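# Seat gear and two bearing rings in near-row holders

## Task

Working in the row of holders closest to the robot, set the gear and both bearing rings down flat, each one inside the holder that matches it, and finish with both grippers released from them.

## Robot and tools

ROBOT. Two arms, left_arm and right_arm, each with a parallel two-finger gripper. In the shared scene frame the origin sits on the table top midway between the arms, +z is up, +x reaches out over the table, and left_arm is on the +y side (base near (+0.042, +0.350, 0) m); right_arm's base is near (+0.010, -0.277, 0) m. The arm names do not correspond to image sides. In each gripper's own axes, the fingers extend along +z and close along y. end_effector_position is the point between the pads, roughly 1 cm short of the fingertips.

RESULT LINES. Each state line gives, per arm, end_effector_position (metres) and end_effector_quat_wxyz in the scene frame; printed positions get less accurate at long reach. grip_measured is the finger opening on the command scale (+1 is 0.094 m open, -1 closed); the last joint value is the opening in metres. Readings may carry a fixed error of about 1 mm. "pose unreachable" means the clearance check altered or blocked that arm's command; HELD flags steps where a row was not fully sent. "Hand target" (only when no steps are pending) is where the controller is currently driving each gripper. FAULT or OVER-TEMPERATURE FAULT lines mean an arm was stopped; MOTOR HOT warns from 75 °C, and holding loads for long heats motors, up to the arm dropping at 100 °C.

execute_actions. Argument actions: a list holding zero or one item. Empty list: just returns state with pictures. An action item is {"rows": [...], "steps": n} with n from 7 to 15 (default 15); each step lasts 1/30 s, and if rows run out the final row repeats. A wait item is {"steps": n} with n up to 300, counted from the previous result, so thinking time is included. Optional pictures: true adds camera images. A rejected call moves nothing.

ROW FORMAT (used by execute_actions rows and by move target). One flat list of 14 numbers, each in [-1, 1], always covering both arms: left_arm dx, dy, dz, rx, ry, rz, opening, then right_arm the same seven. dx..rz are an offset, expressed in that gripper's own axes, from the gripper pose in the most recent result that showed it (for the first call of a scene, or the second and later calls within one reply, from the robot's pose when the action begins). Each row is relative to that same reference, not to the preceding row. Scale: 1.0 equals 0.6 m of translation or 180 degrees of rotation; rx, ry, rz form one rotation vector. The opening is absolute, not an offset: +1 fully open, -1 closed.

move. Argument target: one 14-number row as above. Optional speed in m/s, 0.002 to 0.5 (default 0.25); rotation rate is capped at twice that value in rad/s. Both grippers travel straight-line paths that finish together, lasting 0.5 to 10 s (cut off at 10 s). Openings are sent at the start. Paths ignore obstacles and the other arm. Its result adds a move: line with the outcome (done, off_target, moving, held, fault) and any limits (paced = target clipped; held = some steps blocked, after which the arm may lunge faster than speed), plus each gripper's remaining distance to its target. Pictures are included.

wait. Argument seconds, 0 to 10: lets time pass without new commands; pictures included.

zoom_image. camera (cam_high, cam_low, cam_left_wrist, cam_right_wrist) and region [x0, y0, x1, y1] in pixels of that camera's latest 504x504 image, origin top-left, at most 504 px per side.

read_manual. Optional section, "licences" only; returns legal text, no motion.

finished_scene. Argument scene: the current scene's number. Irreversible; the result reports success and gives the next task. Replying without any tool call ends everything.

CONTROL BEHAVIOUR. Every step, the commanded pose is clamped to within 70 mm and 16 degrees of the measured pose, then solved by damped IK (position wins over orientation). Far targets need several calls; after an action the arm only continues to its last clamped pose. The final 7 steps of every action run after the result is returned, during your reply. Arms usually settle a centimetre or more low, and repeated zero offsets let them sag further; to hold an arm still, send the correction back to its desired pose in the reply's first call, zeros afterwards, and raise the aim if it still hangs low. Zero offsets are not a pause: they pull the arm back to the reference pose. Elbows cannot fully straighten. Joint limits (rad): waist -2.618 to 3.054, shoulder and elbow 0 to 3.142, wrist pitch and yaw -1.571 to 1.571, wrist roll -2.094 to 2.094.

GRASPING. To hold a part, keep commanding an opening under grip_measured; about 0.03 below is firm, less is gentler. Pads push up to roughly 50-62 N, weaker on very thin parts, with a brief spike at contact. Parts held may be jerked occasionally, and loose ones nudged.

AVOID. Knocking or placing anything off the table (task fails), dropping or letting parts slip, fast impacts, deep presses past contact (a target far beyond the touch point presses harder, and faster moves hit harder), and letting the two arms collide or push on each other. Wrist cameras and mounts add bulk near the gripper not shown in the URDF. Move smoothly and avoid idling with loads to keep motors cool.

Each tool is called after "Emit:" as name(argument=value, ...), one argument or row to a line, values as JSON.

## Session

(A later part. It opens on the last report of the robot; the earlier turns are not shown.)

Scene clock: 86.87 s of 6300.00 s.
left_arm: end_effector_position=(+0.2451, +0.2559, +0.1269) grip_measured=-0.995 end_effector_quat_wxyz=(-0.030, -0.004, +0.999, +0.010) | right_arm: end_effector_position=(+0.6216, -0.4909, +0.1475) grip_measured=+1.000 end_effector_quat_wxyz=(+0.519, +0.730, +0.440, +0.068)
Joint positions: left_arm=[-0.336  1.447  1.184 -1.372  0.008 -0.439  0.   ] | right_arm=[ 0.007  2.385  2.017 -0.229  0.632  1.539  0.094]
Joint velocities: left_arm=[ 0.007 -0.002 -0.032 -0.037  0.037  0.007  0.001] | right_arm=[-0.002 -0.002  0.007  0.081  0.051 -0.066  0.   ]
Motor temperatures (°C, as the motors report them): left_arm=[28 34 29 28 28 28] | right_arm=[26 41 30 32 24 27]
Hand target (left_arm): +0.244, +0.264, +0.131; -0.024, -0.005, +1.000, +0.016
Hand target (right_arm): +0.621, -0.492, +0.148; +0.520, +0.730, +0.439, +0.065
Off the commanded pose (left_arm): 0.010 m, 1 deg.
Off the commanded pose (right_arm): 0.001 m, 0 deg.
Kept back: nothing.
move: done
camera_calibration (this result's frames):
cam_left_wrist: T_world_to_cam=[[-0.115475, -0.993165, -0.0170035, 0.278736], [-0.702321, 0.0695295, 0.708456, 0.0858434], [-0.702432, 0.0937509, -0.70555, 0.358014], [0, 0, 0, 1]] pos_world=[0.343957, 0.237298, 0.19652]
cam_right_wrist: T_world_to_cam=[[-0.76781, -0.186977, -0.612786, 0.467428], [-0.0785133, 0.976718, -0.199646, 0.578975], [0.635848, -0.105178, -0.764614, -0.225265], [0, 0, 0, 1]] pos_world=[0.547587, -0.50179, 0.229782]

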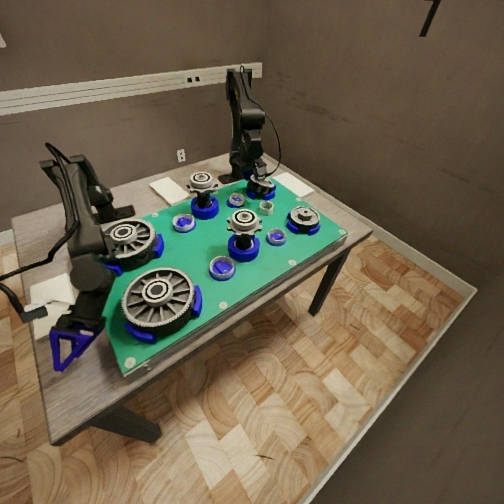

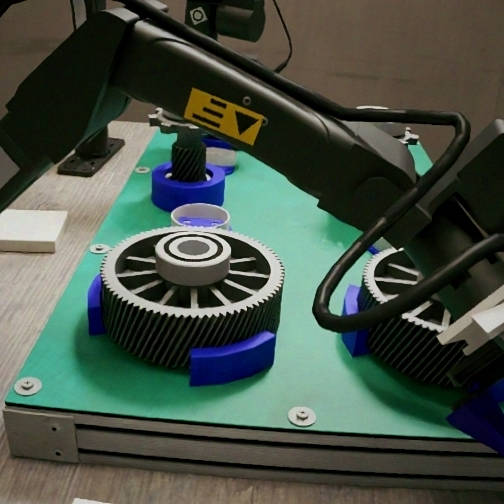

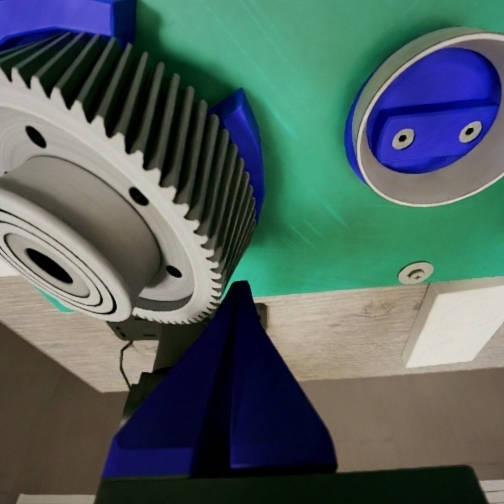

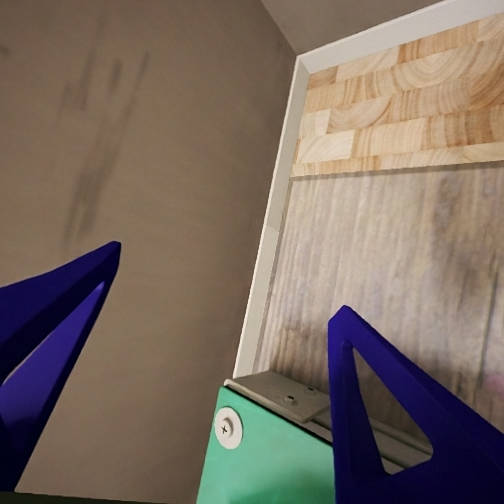

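Ring is seated. Continuing the gear push.

Emit:
move(
  target=[-0.03,0.04,0.005,0,0,0,-1,0,0,0,0,0,0,1],
  speed=0.015,
)

Scene clock: 89.33 s of 6300.00 s.
left_arm: end_effector_position=(+0.2445, +0.2557, +0.1277) grip_measured=-0.996 end_effector_quat_wxyz=(-0.052, +0.008, +0.998, -0.041) | right_arm: end_effector_position=(+0.6222, -0.4902, +0.1472) grip_measured=+1.000 end_effector_quat_wxyz=(+0.517, +0.730, +0.441, +0.070)
Joint positions: left_arm=[-0.255  1.449  1.184 -1.377  0.111 -0.331  0.   ] | right_arm=[ 0.007  2.385  2.017 -0.229  0.627  1.54   0.094]
Joint velocities: left_arm=[-0.002  0.012  0.002  0.007  0.022  0.022 -0.001] | right_arm=[-0.027 -0.007 -0.007 -0.066 -0.022  0.022  0.   ]
Motor temperatures (°C, as the motors report them): left_arm=[28 33 30 28 28 28] | right_arm=[26 41 30 32 24 27]
Hand target (left_arm): +0.260, +0.278, +0.125; -0.033, -0.004, +0.999, +0.009
Hand target (right_arm): +0.622, -0.491, +0.148; +0.519, +0.730, +0.440, +0.067
Off the commanded pose (left_arm): 0.031 m, 6 deg.
Off the commanded pose (right_arm): 0.001 m, 0 deg.
Kept back: nothing.
move: off_target (left_arm)
camera_calibration (this result's frames):
cam_left_wrist: T_world_to_cam=[[-0.133597, -0.987028, 0.0890338, 0.267852], [-0.669347, 0.156118, 0.726362, 0.0524076], [-0.730839, 0.0374449, -0.681521, 0.376476], [0, 0, 0, 1]] pos_world=[0.346006, 0.242098, 0.194662]
cam_right_wrist: T_world_to_cam=[[-0.76645, -0.188404, -0.614051, 0.466482], [-0.0828064, 0.977018, -0.196413, 0.580591], [0.636944, -0.0996934, -0.764437, -0.223868], [0, 0, 0, 1]] pos_world=[0.548203, -0.501679, 0.229347]

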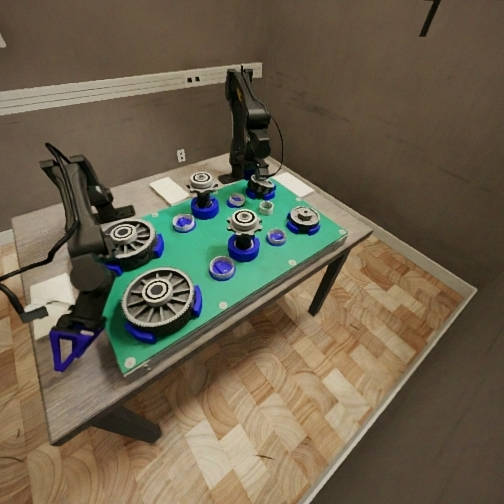

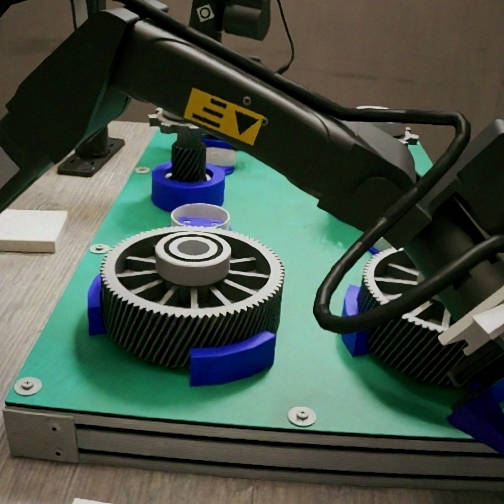

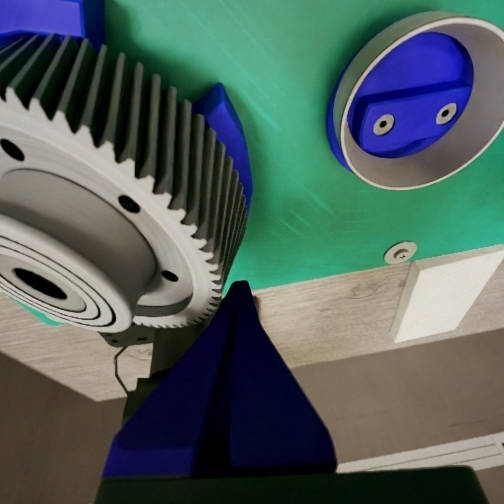

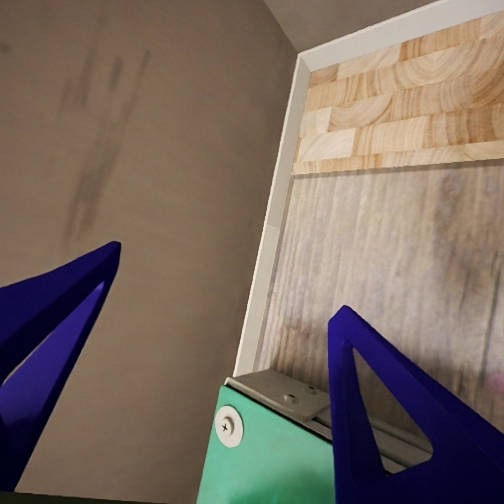

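Emit:
move(
  target=[0.01,-0.02,-0.13,-0.026,-0.033,0,1,0,0,0,0,0,0,1],
  speed=0.08,
)

Emit:
move(
  target=[-0.075,0.11,0,0,0,0.5,1,0,0,0,0,0,0,1],
)

Scene clock: 90.97 s of 6300.00 s.
left_arm: end_effector_position=(+0.2467, +0.2523, +0.1966) grip_measured=+1.000 end_effector_quat_wxyz=(+0.008, +0.007, +1.000, -0.010) | right_arm: end_effector_position=(+0.6229, -0.4894, +0.1468) grip_measured=+1.000 end_effector_quat_wxyz=(+0.516, +0.730, +0.443, +0.072)
Joint positions: left_arm=[-0.346  1.408  1.432 -1.571  0.01  -0.427  0.094] | right_arm=[ 0.007  2.385  2.017 -0.229  0.621  1.54   0.094]
Joint velocities: left_arm=[-0.007 -0.002 -0.007  0.007  0.022 -0.037  0.   ] | right_arm=[ 0.002  0.007 -0.017  0.066  0.007  0.051  0.   ]
Motor temperatures (°C, as the motors report them): left_arm=[28 33 30 28 29 28] | right_arm=[26 41 30 32 24 27]
Hand target (left_arm): +0.247, +0.252, +0.206; +0.023, +0.007, +1.000, -0.010
Hand target (right_arm): +0.622, -0.490, +0.147; +0.517, +0.730, +0.441, +0.070
Off the commanded pose (left_arm): 0.010 m, 1 deg.
Off the commanded pose (right_arm): 0.001 m, 0 deg.
joint sent to its limit (left arm) — the command would take joint 4 (wrist pitch) past its lower limit, so that joint was sent only as far as its limit.
Kept back: nothing.
move: done
camera_calibration (this result's frames):
cam_left_wrist: T_world_to_cam=[[-0.13681, -0.990525, 0.0119945, 0.275462], [-0.753195, 0.11188, 0.648213, 0.0515443], [-0.643413, 0.079648, -0.761364, 0.408621], [0, 0, 0, 1]] pos_world=[0.339421, 0.23454, 0.274394]
cam_right_wrist: T_world_to_cam=[[-0.765001, -0.189931, -0.615386, 0.46547], [-0.0874044, 0.977302, -0.192978, 0.582314], [0.638071, -0.0938409, -0.764238, -0.222357], [0, 0, 0, 1]] pos_world=[0.548861, -0.501556, 0.228884]

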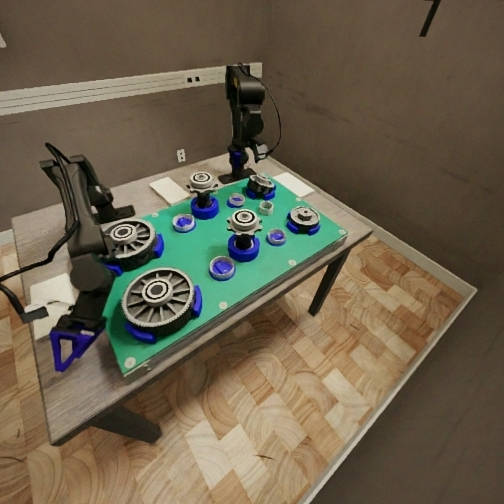

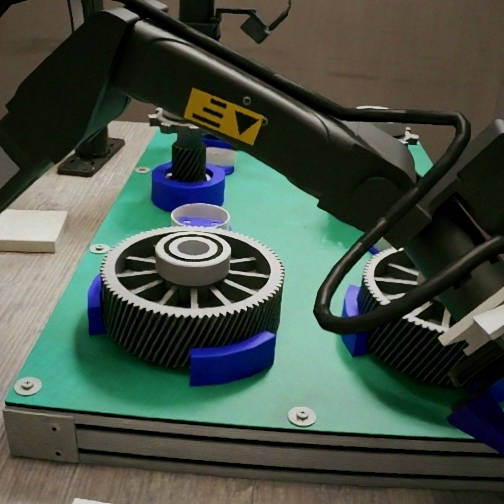

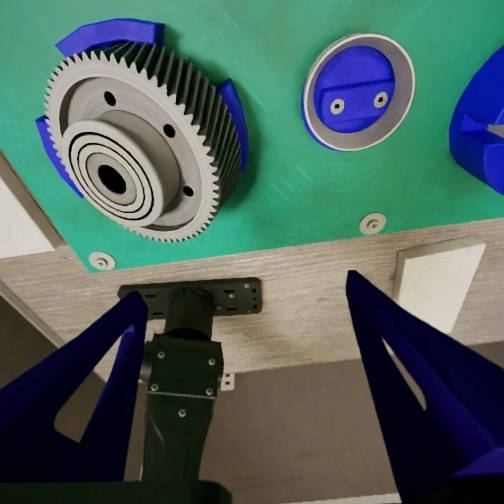

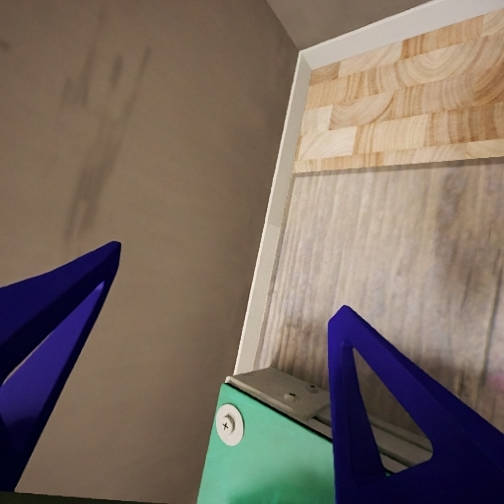

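Scene clock: 94.73 s of 6300.00 s.
left_arm: end_effector_position=(+0.2834, +0.3161, +0.1913) grip_measured=+1.000 end_effector_quat_wxyz=(-0.001, +0.712, +0.702, -0.007) | right_arm: end_effector_position=(+0.6235, -0.4887, +0.1465) grip_measured=+1.000 end_effector_quat_wxyz=(+0.515, +0.729, +0.444, +0.074)
Joint positions: left_arm=[-0.04   1.497  1.488 -1.571  0.009  1.448  0.094] | right_arm=[ 0.007  2.385  2.017 -0.229  0.615  1.54   0.094]
Joint velocities: left_arm=[ 0.007  0.027  0.012 -0.037 -0.081 -0.022  0.   ] | right_arm=[ 0.012  0.002  0.007  0.007 -0.007 -0.037  0.   ]
Motor temperatures (°C, as the motors report them): left_arm=[28 32 30 28 29 28] | right_arm=[26 41 30 32 24 27]
Hand target (left_arm): +0.291, +0.316, +0.196; +0.012, +0.712, +0.702, -0.003
Hand target (right_arm): +0.623, -0.489, +0.147; +0.516, +0.730, +0.443, +0.072
Off the commanded pose (left_arm): 0.011 m, 2 deg.
Off the commanded pose (right_arm): 0.001 m, 0 deg.
Kept back: nothing.
move: off_target (left_arm)
camera_calibration (this result's frames):
cam_left_wrist: T_world_to_cam=[[-0.990808, 0.135195, 0.00475903, 0.231281], [0.105164, 0.747635, 0.65573, -0.370173], [0.0850934, 0.650203, -0.75498, 0.0350473], [0, 0, 0, 1]] pos_world=[0.265101, 0.222698, 0.268093]
cam_right_wrist: T_world_to_cam=[[-0.763627, -0.191334, -0.616656, 0.464527], [-0.0917046, 0.977541, -0.189748, 0.583911], [0.639112, -0.0883461, -0.764023, -0.220936], [0, 0, 0, 1]] pos_world=[0.549476, -0.501436, 0.228449]

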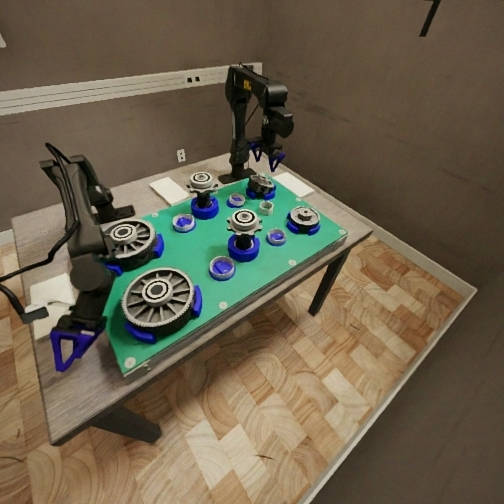

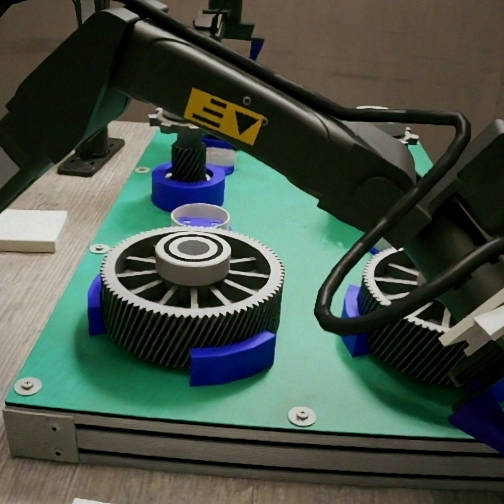

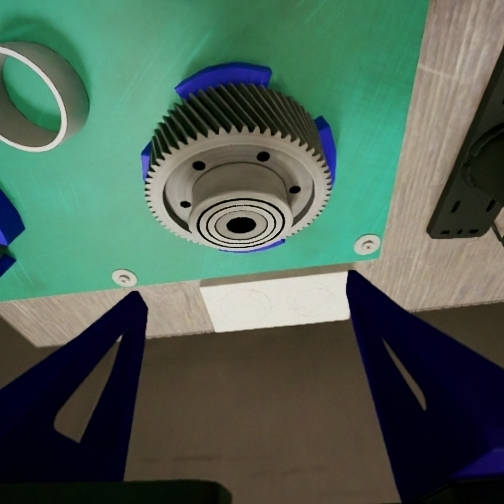

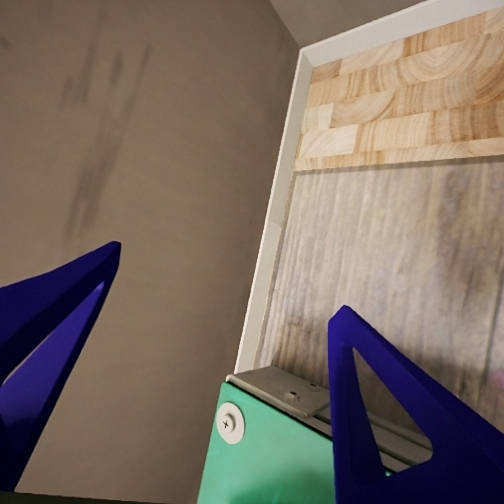

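Emit:
move(
  target=[-0.005,0,0.105,0,-0.05,0,1,0,0,0,0,0,0,1],
  speed=0.05,
)

Emit:
move(
  target=[0,0,0,0,0,0,0.15,0,0,0,0,0,0,1],
)

Scene clock: 96.93 s of 6300.00 s.
left_arm: end_effector_position=(+0.2824, +0.3135, +0.1295) grip_measured=+1.000 end_effector_quat_wxyz=(+0.039, +0.708, +0.703, -0.060) | right_arm: end_effector_position=(+0.6241, -0.4879, +0.1462) grip_measured=+1.000 end_effector_quat_wxyz=(+0.514, +0.729, +0.445, +0.077)
Joint positions: left_arm=[ 0.045  1.478  1.216 -1.333  0.141  1.529  0.094] | right_arm=[ 0.007  2.385  2.017 -0.229  0.609  1.541  0.094]
Joint velocities: left_arm=[ 0.002 -0.017 -0.002  0.007 -0.022  0.066  0.   ] | right_arm=[ 0.007 -0.002  0.007  0.007 -0.022  0.037  0.   ]
Motor temperatures (°C, as the motors report them): left_arm=[28 32 30 28 29 28] | right_arm=[26 41 30 32 24 27]
Hand target (left_arm): +0.283, +0.311, +0.128; +0.054, +0.709, +0.700, -0.063
Hand target (right_arm): +0.623, -0.489, +0.147; +0.515, +0.729, +0.444, +0.074
Off the commanded pose (left_arm): 0.002 m, 2 deg.
Off the commanded pose (right_arm): 0.001 m, 0 deg.
Kept back: nothing.
move: done
camera_calibration (this result's frames):
cam_left_wrist: T_world_to_cam=[[-0.991585, 0.129259, 0.00720774, 0.232776], [0.111875, 0.827548, 0.550134, -0.340899], [0.065145, 0.546311, -0.835045, 0.0387352], [0, 0, 0, 1]] pos_world=[0.266432, 0.230861, 0.218208]
cam_right_wrist: T_world_to_cam=[[-0.762247, -0.192725, -0.617929, 0.463587], [-0.0960082, 0.977749, -0.186518, 0.5855], [0.640126, -0.0828468, -0.76379, -0.219504], [0, 0, 0, 1]] pos_world=[0.550091, -0.501312, 0.228016]

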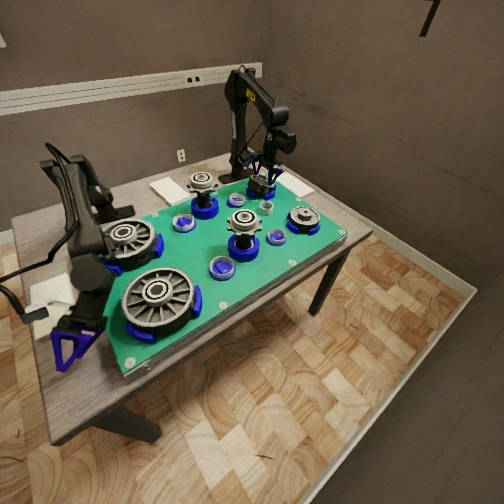

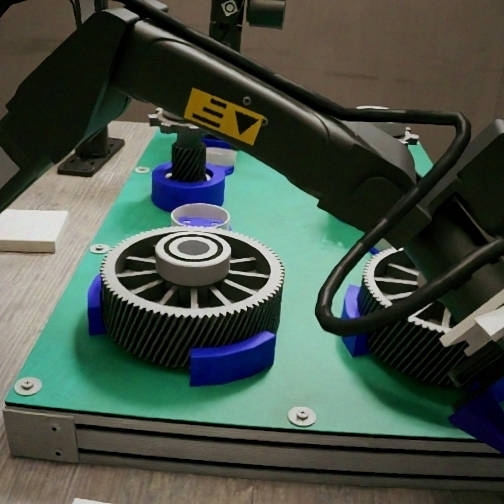

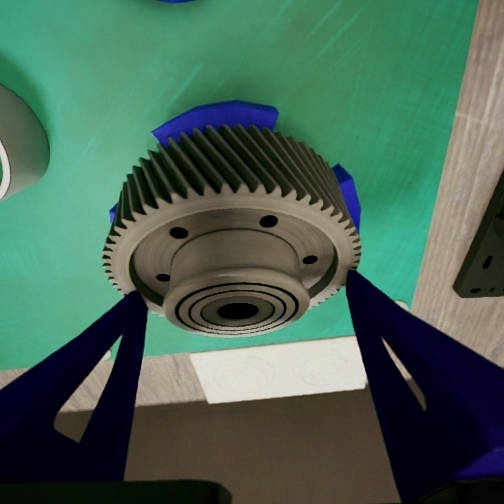

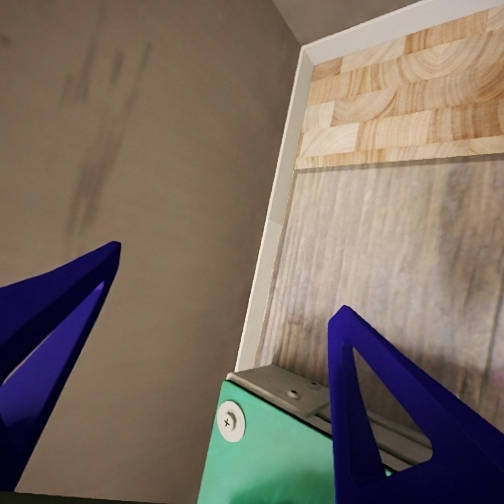

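Scene clock: 97.43 s of 6300.00 s.
left_arm: end_effector_position=(+0.2840, +0.3139, +0.1294) grip_measured=+0.250 end_effector_quat_wxyz=(+0.040, +0.708, +0.703, -0.057) | right_arm: end_effector_position=(+0.6247, -0.4872, +0.1459) grip_measured=+1.000 end_effector_quat_wxyz=(+0.513, +0.729, +0.447, +0.079)
Joint positions: left_arm=[ 0.045  1.478  1.216 -1.327  0.138  1.528  0.059] | right_arm=[ 0.007  2.385  2.017 -0.229  0.604  1.541  0.094]
Joint velocities: left_arm=[-0.012  0.002  0.002 -0.007  0.051  0.022  0.001] | right_arm=[-0.007 -0.002 -0.007 -0.007  0.007  0.022  0.   ]
Motor temperatures (°C, as the motors report them): left_arm=[28 32 30 28 29 28] | right_arm=[26 41 30 32 24 27]
Hand target (left_arm): +0.282, +0.314, +0.130; +0.039, +0.708, +0.703, -0.060
Hand target (right_arm): +0.624, -0.488, +0.146; +0.514, +0.729, +0.445, +0.077
Off the commanded pose (left_arm): 0.002 m, 0 deg.
Off the commanded pose (right_arm): 0.001 m, 0 deg.
Kept back: nothing.
move: done
camera_calibration (this result's frames):
cam_left_wrist: T_world_to_cam=[[-0.991702, 0.128553, 0.00143944, 0.235242], [0.107916, 0.826314, 0.552774, -0.340173], [0.0698712, 0.548342, -0.83333, 0.036137], [0, 0, 0, 1]] pos_world=[0.267475, 0.231033, 0.217814]
cam_right_wrist: T_world_to_cam=[[-0.760945, -0.193995, -0.619135, 0.462717], [-0.100013, 0.97792, -0.183493, 0.586965], [0.641061, -0.0777066, -0.763546, -0.218164], [0, 0, 0, 1]] pos_world=[0.550663, -0.501193, 0.22761]

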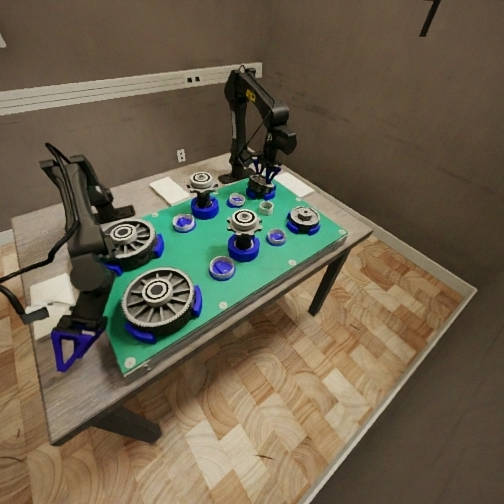

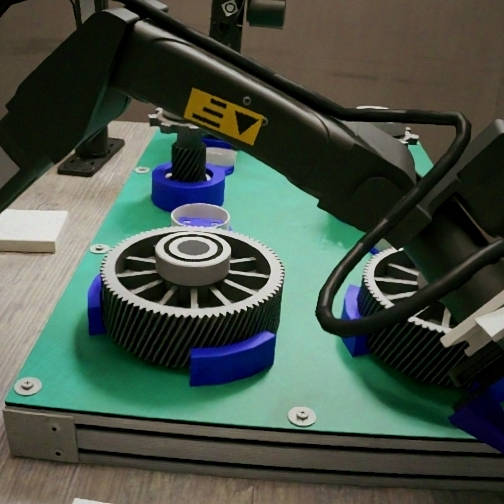

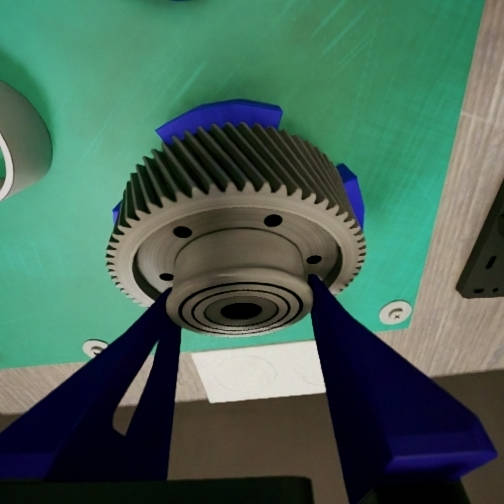

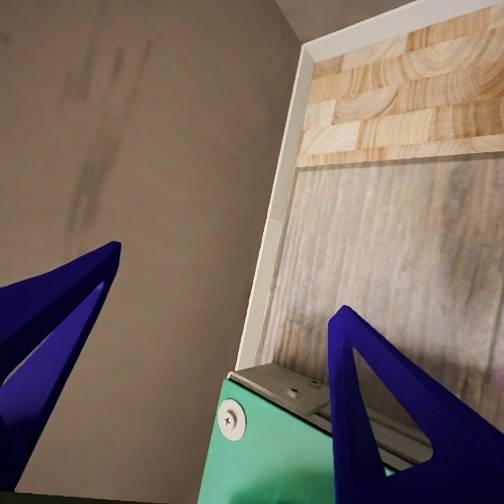

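Emit:
move(
  target=[-0.012,0,0.025,0,-0.05,0,0.55,0,0,0,0,0,0,1],
  speed=0.03,
)

Emit:
move(
  target=[0,0,0,0,0,0,0.18,0,0,0,0,0,0,1],
)

Emit:
move(
  target=[-0.02,0,-0.06,0,0.1,0,0.18,0,0,0,0,0,0,1],
  speed=0.04,
)

Emit:
zoom_image(
  camera="cam_high",
  region=[215, 140, 315, 220],
)

Scene clock: 100.53 s of 6300.00 s.
left_arm: end_effector_position=(+0.2847, +0.3086, +0.1226) grip_measured=+0.548 end_effector_quat_wxyz=(+0.087, +0.700, +0.702, -0.099) | right_arm: end_effector_position=(+0.6253, -0.4865, +0.1455) grip_measured=+1.000 end_effector_quat_wxyz=(+0.511, +0.729, +0.448, +0.081)
Joint positions: left_arm=[ 0.113  1.478  1.172 -1.286  0.263  1.589  0.073] | right_arm=[ 0.007  2.385  2.017 -0.229  0.598  1.542  0.094]
Joint velocities: left_arm=[-0.007  0.017 -0.002  0.022 -0.066  0.051 -0.   ] | right_arm=[ 0.002 -0.007 -0.017  0.022 -0.081 -0.022  0.   ]
Motor temperatures (°C, as the motors report them): left_arm=[28 32 30 28 29 28] | right_arm=[26 42 30 32 24 27]
Hand target (left_arm): +0.283, +0.304, +0.116; +0.095, +0.701, +0.698, -0.112
Hand target (right_arm): +0.625, -0.487, +0.146; +0.513, +0.729, +0.447, +0.079
Off the commanded pose (left_arm): 0.008 m, 2 deg.
Off the commanded pose (right_arm): 0.001 m, 0 deg.
Kept back: nothing.
move: done
camera_calibration (this result's frames):
cam_left_wrist: T_world_to_cam=[[-0.992974, 0.116731, -0.0193911, 0.243218], [0.0959716, 0.890324, 0.445098, -0.335247], [0.0692211, 0.44011, -0.895272, 0.0745165], [0, 0, 0, 1]] pos_world=[0.268525, 0.237292, 0.220647]
cam_right_wrist: T_world_to_cam=[[-0.759553, -0.195362, -0.620413, 0.461779], [-0.104322, 0.97807, -0.180266, 0.588536], [0.642024, -0.0721991, -0.763277, -0.21671], [0, 0, 0, 1]] pos_world=[0.551277, -0.501061, 0.227178]

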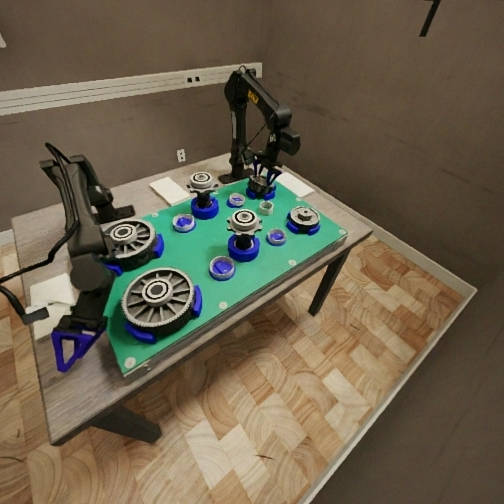

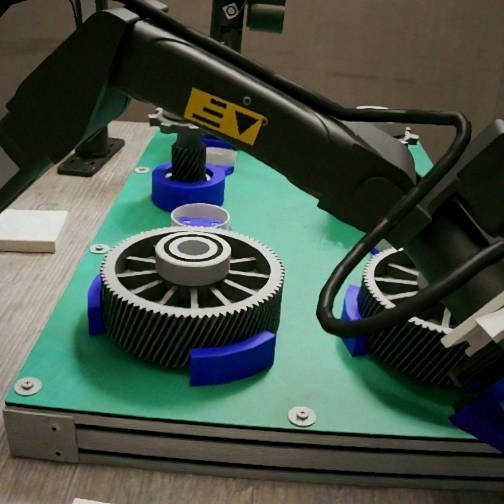

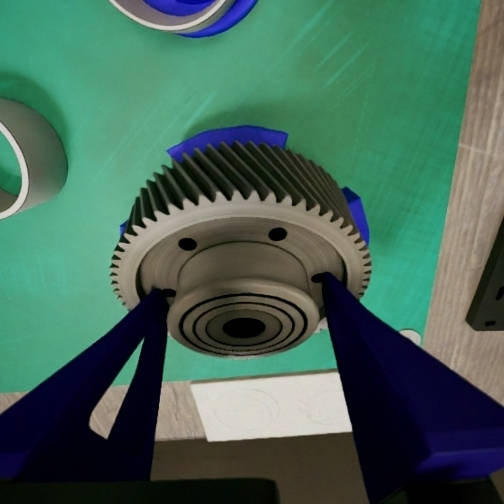

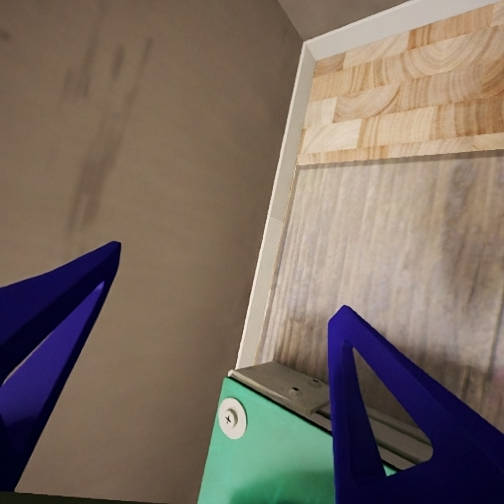

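Scene clock: 101.03 s of 6300.00 s.
left_arm: end_effector_position=(+0.2840, +0.3089, +0.1227) grip_measured=+0.216 end_effector_quat_wxyz=(+0.086, +0.700, +0.702, -0.099) | right_arm: end_effector_position=(+0.6259, -0.4858, +0.1452) grip_measured=+1.000 end_effector_quat_wxyz=(+0.510, +0.729, +0.449, +0.083)
Joint positions: left_arm=[ 0.113  1.477  1.172 -1.289  0.261  1.588  0.057] | right_arm=[ 0.007  2.385  2.017 -0.229  0.593  1.542  0.094]
Joint velocities: left_arm=[ 0.002 -0.007 -0.007  0.037 -0.066 -0.022 -0.002] | right_arm=[ 0.017  0.017 -0.002 -0.051  0.022  0.007  0.   ]
Motor temperatures (°C, as the motors report them): left_arm=[28 32 30 28 29 28] | right_arm=[26 42 30 32 24 27]
Hand target (left_arm): +0.285, +0.309, +0.123; +0.087, +0.700, +0.702, -0.099
Hand target (right_arm): +0.625, -0.486, +0.146; +0.511, +0.729, +0.448, +0.081
Off the commanded pose (left_arm): 0.001 m, 0 deg.
Off the commanded pose (right_arm): 0.001 m, 0 deg.
Kept back: nothing.
move: done
camera_calibration (this result's frames):
cam_left_wrist: T_world_to_cam=[[-0.993095, 0.116061, -0.0170995, 0.242499], [0.0962964, 0.889721, 0.446233, -0.335504], [0.0670041, 0.441505, -0.894753, 0.074688], [0, 0, 0, 1]] pos_world=[0.268127, 0.237385, 0.220687]
cam_right_wrist: T_world_to_cam=[[-0.758241, -0.19661, -0.621623, 0.460912], [-0.108333, 0.978186, -0.177244, 0.589985], [0.642911, -0.0670515, -0.763, -0.21535], [0, 0, 0, 1]] pos_world=[0.551848, -0.500934, 0.226773]

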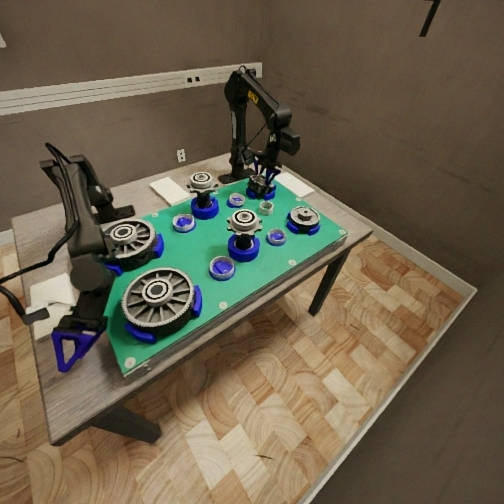

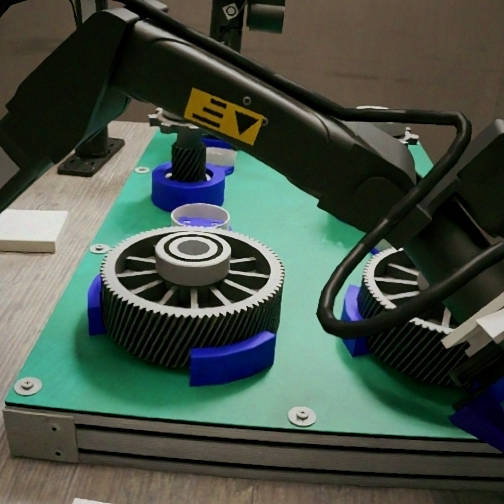

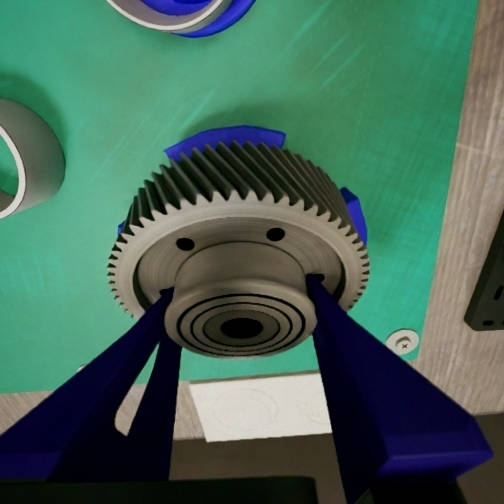

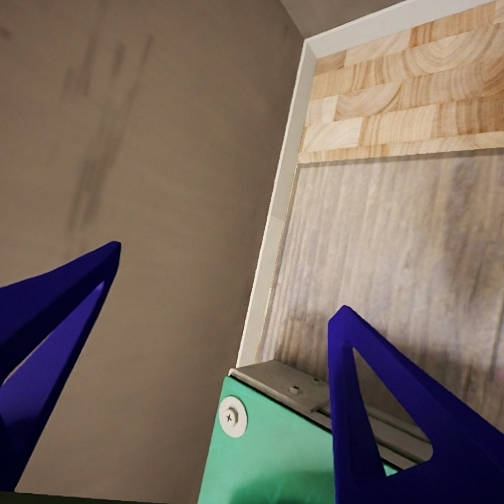

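Scene clock: 105.30 s of 6300.00 s.
left_arm: end_effector_position=(+0.2833, +0.3072, +0.1299) grip_measured=+0.216 end_effector_quat_wxyz=(-0.042, +0.708, +0.705, -0.010) | right_arm: end_effector_position=(+0.6264, -0.4851, +0.1450) grip_measured=+1.000 end_effector_quat_wxyz=(+0.509, +0.729, +0.451, +0.085)
Joint positions: left_arm=[-0.105  1.543  1.283 -1.391 -0.029  1.373  0.057] | right_arm=[ 0.007  2.385  2.017 -0.229  0.587  1.542  0.094]
Joint velocities: left_arm=[-0.012  0.022  0.017 -0.037  0.022  0.007 -0.001] | right_arm=[-0.012 -0.007 -0.002 -0.007 -0.022 -0.022  0.   ]
Motor temperatures (°C, as the motors report them): left_arm=[28 32 31 28 28 28] | right_arm=[26 42 30 32 24 27]
Hand target (left_arm): +0.284, +0.309, +0.159; -0.024, +0.707, +0.707, +0.013
Hand target (right_arm): +0.626, -0.486, +0.145; +0.510, +0.729, +0.449, +0.083
Off the commanded pose (left_arm): 0.031 m, 3 deg.
Off the commanded pose (right_arm): 0.001 m, 0 deg.
Kept back: nothing.
move: off_target (left_arm)
camera_calibration (this result's frames):
cam_left_wrist: T_world_to_cam=[[-0.989589, 0.123904, 0.0732186, 0.226919], [0.140114, 0.713178, 0.686837, -0.326551], [0.0328841, 0.689946, -0.723114, -0.0070183], [0, 0, 0, 1]] pos_world=[0.270541, 0.209615, 0.202598]
cam_right_wrist: T_world_to_cam=[[-0.757046, -0.19812, -0.6226, 0.459957], [-0.112564, 0.978218, -0.174412, 0.591561], [0.643593, -0.0619553, -0.762857, -0.213871], [0, 0, 0, 1]] pos_world=[0.552442, -0.500799, 0.226392]

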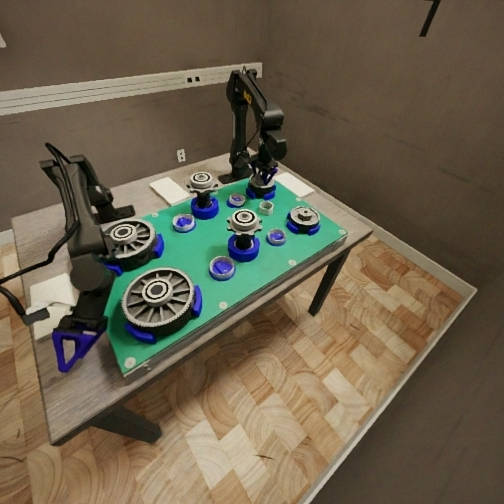

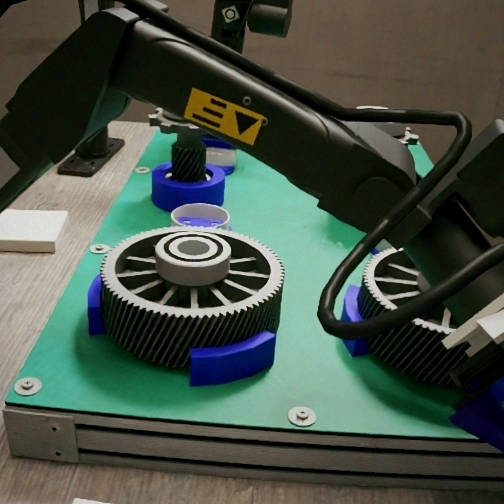

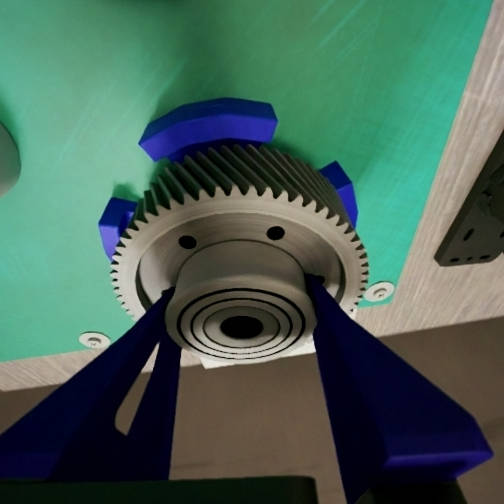

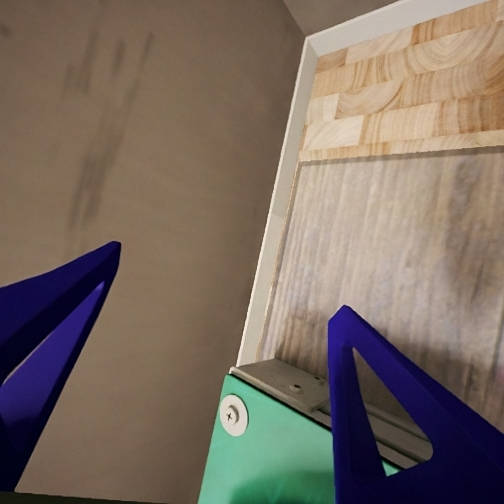

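Region (215, 140, 315, 220) of cam_high's 504x504 image, scaled by 5.040, with more detail than that image has; it fills the top 403 rows of this view, and the rest is white.

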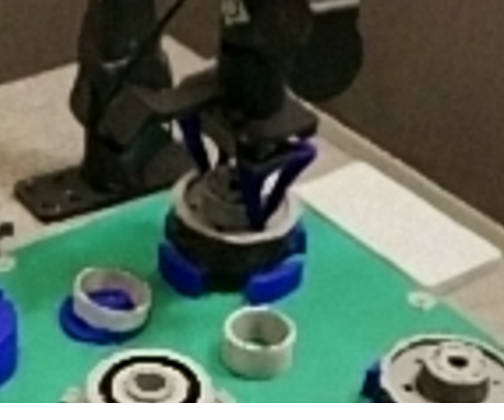

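Emit:
move(
  target=[-0.008,0.025,-0.045,0.02,0,0,0.18,0,0,0,0,0,0,1],
  speed=0.03,
)

Scene clock: 106.83 s of 6300.00 s.
left_arm: end_effector_position=(+0.2927, +0.3037, +0.1283) grip_measured=+0.216 end_effector_quat_wxyz=(-0.094, +0.704, +0.702, -0.050) | right_arm: end_effector_position=(+0.6271, -0.4843, +0.1446) grip_measured=+1.000 end_effector_quat_wxyz=(+0.508, +0.728, +0.452, +0.087)
Joint positions: left_arm=[-0.106  1.704  1.427 -1.506 -0.022  1.371  0.057] | right_arm=[ 0.007  2.385  2.017 -0.229  0.582  1.542  0.094]
Joint velocities: left_arm=[-0.017  0.012 -0.022  0.022  0.007  0.007 -0.   ] | right_arm=[-0.007 -0.007 -0.012  0.066  0.022 -0.037  0.   ]
Motor temperatures (°C, as the motors report them): left_arm=[28 33 32 28 28 28] | right_arm=[26 42 30 32 24 27]
Hand target (left_arm): +0.299, +0.302, +0.155; -0.063, +0.706, +0.704, -0.032
Hand target (right_arm): +0.626, -0.485, +0.145; +0.509, +0.729, +0.451, +0.085
Off the commanded pose (left_arm): 0.028 m, 4 deg.
Off the commanded pose (right_arm): 0.001 m, 0 deg.
Kept back: nothing.
move: off_target (left_arm)
camera_calibration (this result's frames):
cam_left_wrist: T_world_to_cam=[[-0.971743, 0.119439, 0.203594, 0.216207], [0.227796, 0.700531, 0.676288, -0.344744], [-0.0618489, 0.703556, -0.707943, 0.015573], [0, 0, 0, 1]] pos_world=[0.289592, 0.204724, 0.200152]
cam_right_wrist: T_world_to_cam=[[-0.755635, -0.199454, -0.623885, 0.459024], [-0.116881, 0.978281, -0.17119, 0.593105], [0.64448, -0.0564373, -0.762536, -0.212385], [0, 0, 0, 1]] pos_world=[0.553055, -0.500655, 0.225961]

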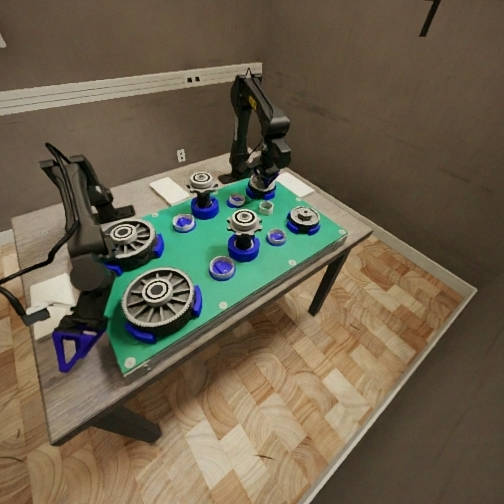

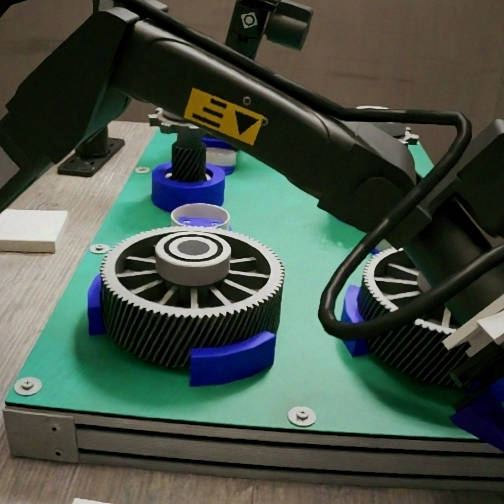

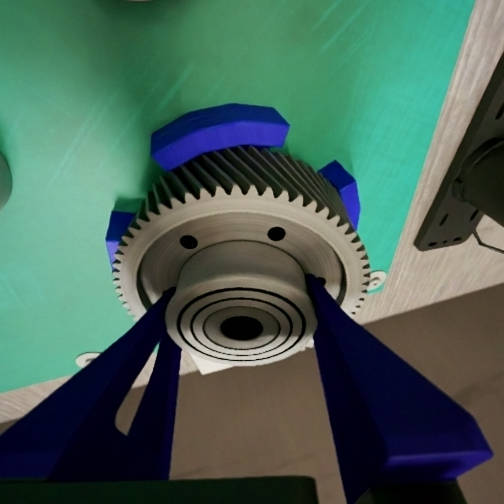

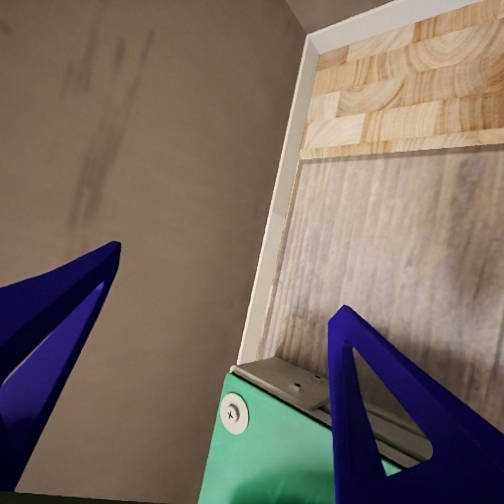

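Emit:
move(
  target=[-0.008,0,-0.035,-0.085,0,0,0.18,0,0,0,0,0,0,1],
  speed=0.03,
)

Emit:
zoom_image(
  camera="cam_high",
  region=[215, 140, 315, 220],
)

Scene clock: 111.80 s of 6300.00 s.
left_arm: end_effector_position=(+0.2881, +0.3038, +0.1198) grip_measured=+0.216 end_effector_quat_wxyz=(-0.048, +0.709, +0.703, +0.015) | right_arm: end_effector_position=(+0.6276, -0.4836, +0.1443) grip_measured=+1.000 end_effector_quat_wxyz=(+0.507, +0.728, +0.453, +0.089)
Joint positions: left_arm=[-0.146  1.55   1.249 -1.336 -0.075  1.335  0.057] | right_arm=[ 0.007  2.385  2.017 -0.229  0.576  1.543  0.094]
Joint velocities: left_arm=[-0.012 -0.012 -0.007 -0.007 -0.037 -0.037 -0.001] | right_arm=[-0.012  0.002  0.002  0.022  0.022  0.007  0.   ]
Motor temperatures (°C, as the motors report them): left_arm=[28 34 32 28 28 28] | right_arm=[26 42 30 33 24 27]
Hand target (left_arm): +0.296, +0.299, +0.147; +0.000, +0.710, +0.703, +0.045
Hand target (right_arm): +0.627, -0.484, +0.145; +0.508, +0.728, +0.452, +0.087
Off the commanded pose (left_arm): 0.031 m, 7 deg.
Off the commanded pose (right_arm): 0.001 m, 0 deg.
Kept back: nothing.
move: off_target (left_arm)
camera_calibration (this result's frames):
cam_left_wrist: T_world_to_cam=[[-0.990302, 0.128378, 0.0531184, 0.234114], [0.127015, 0.681635, 0.720584, -0.308616], [0.0562998, 0.720342, -0.69133, -0.0319476], [0, 0, 0, 1]] pos_world=[0.272841, 0.203322, 0.187862]
cam_right_wrist: T_world_to_cam=[[-0.754306, -0.20067, -0.625103, 0.458162], [-0.120898, 0.978316, -0.168173, 0.594528], [0.645295, -0.0512803, -0.76221, -0.210995], [0, 0, 0, 1]] pos_world=[0.553626, -0.500517, 0.225559]

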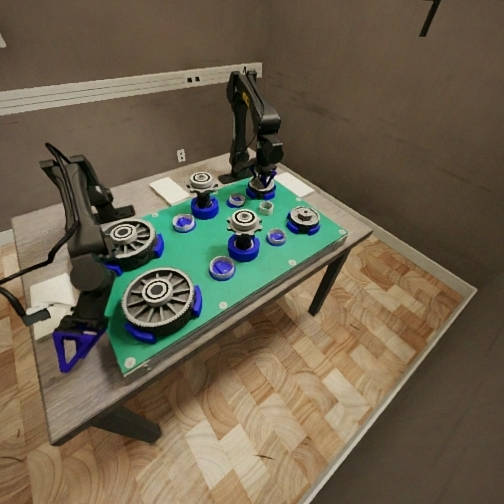

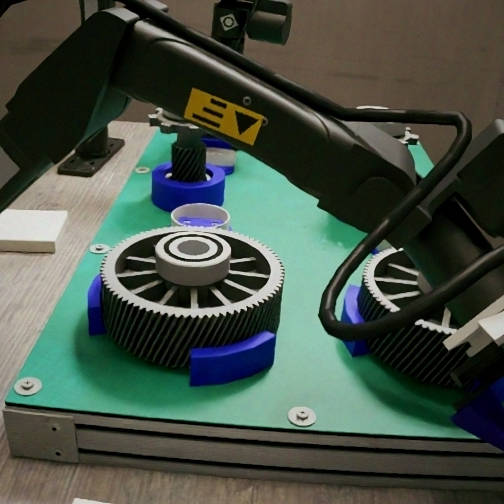

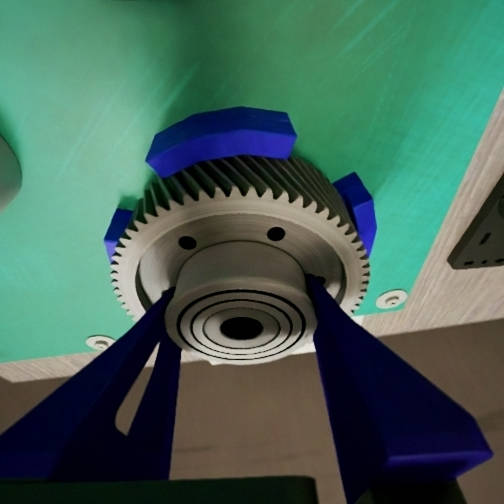

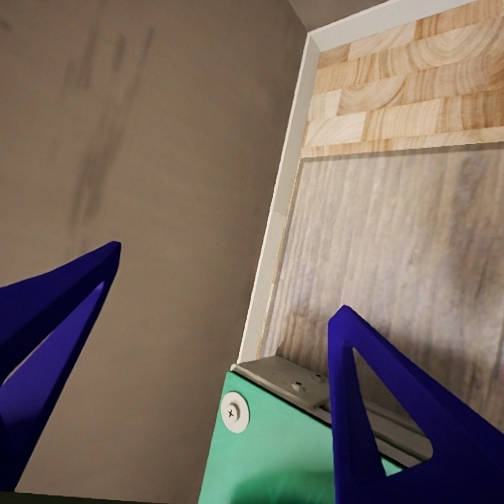

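Region (215, 140, 315, 220) of cam_high's 504x504 image, scaled by 5.040, with more detail than that image has; it fills the top 403 rows of this view, and the rest is white.

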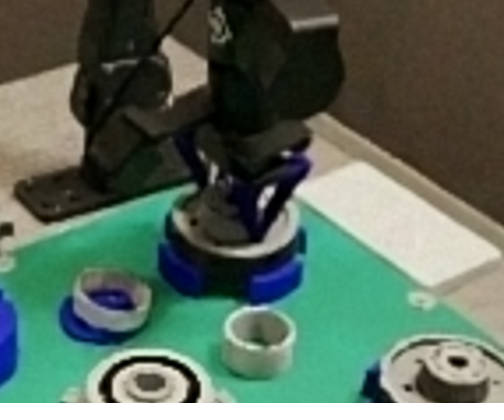

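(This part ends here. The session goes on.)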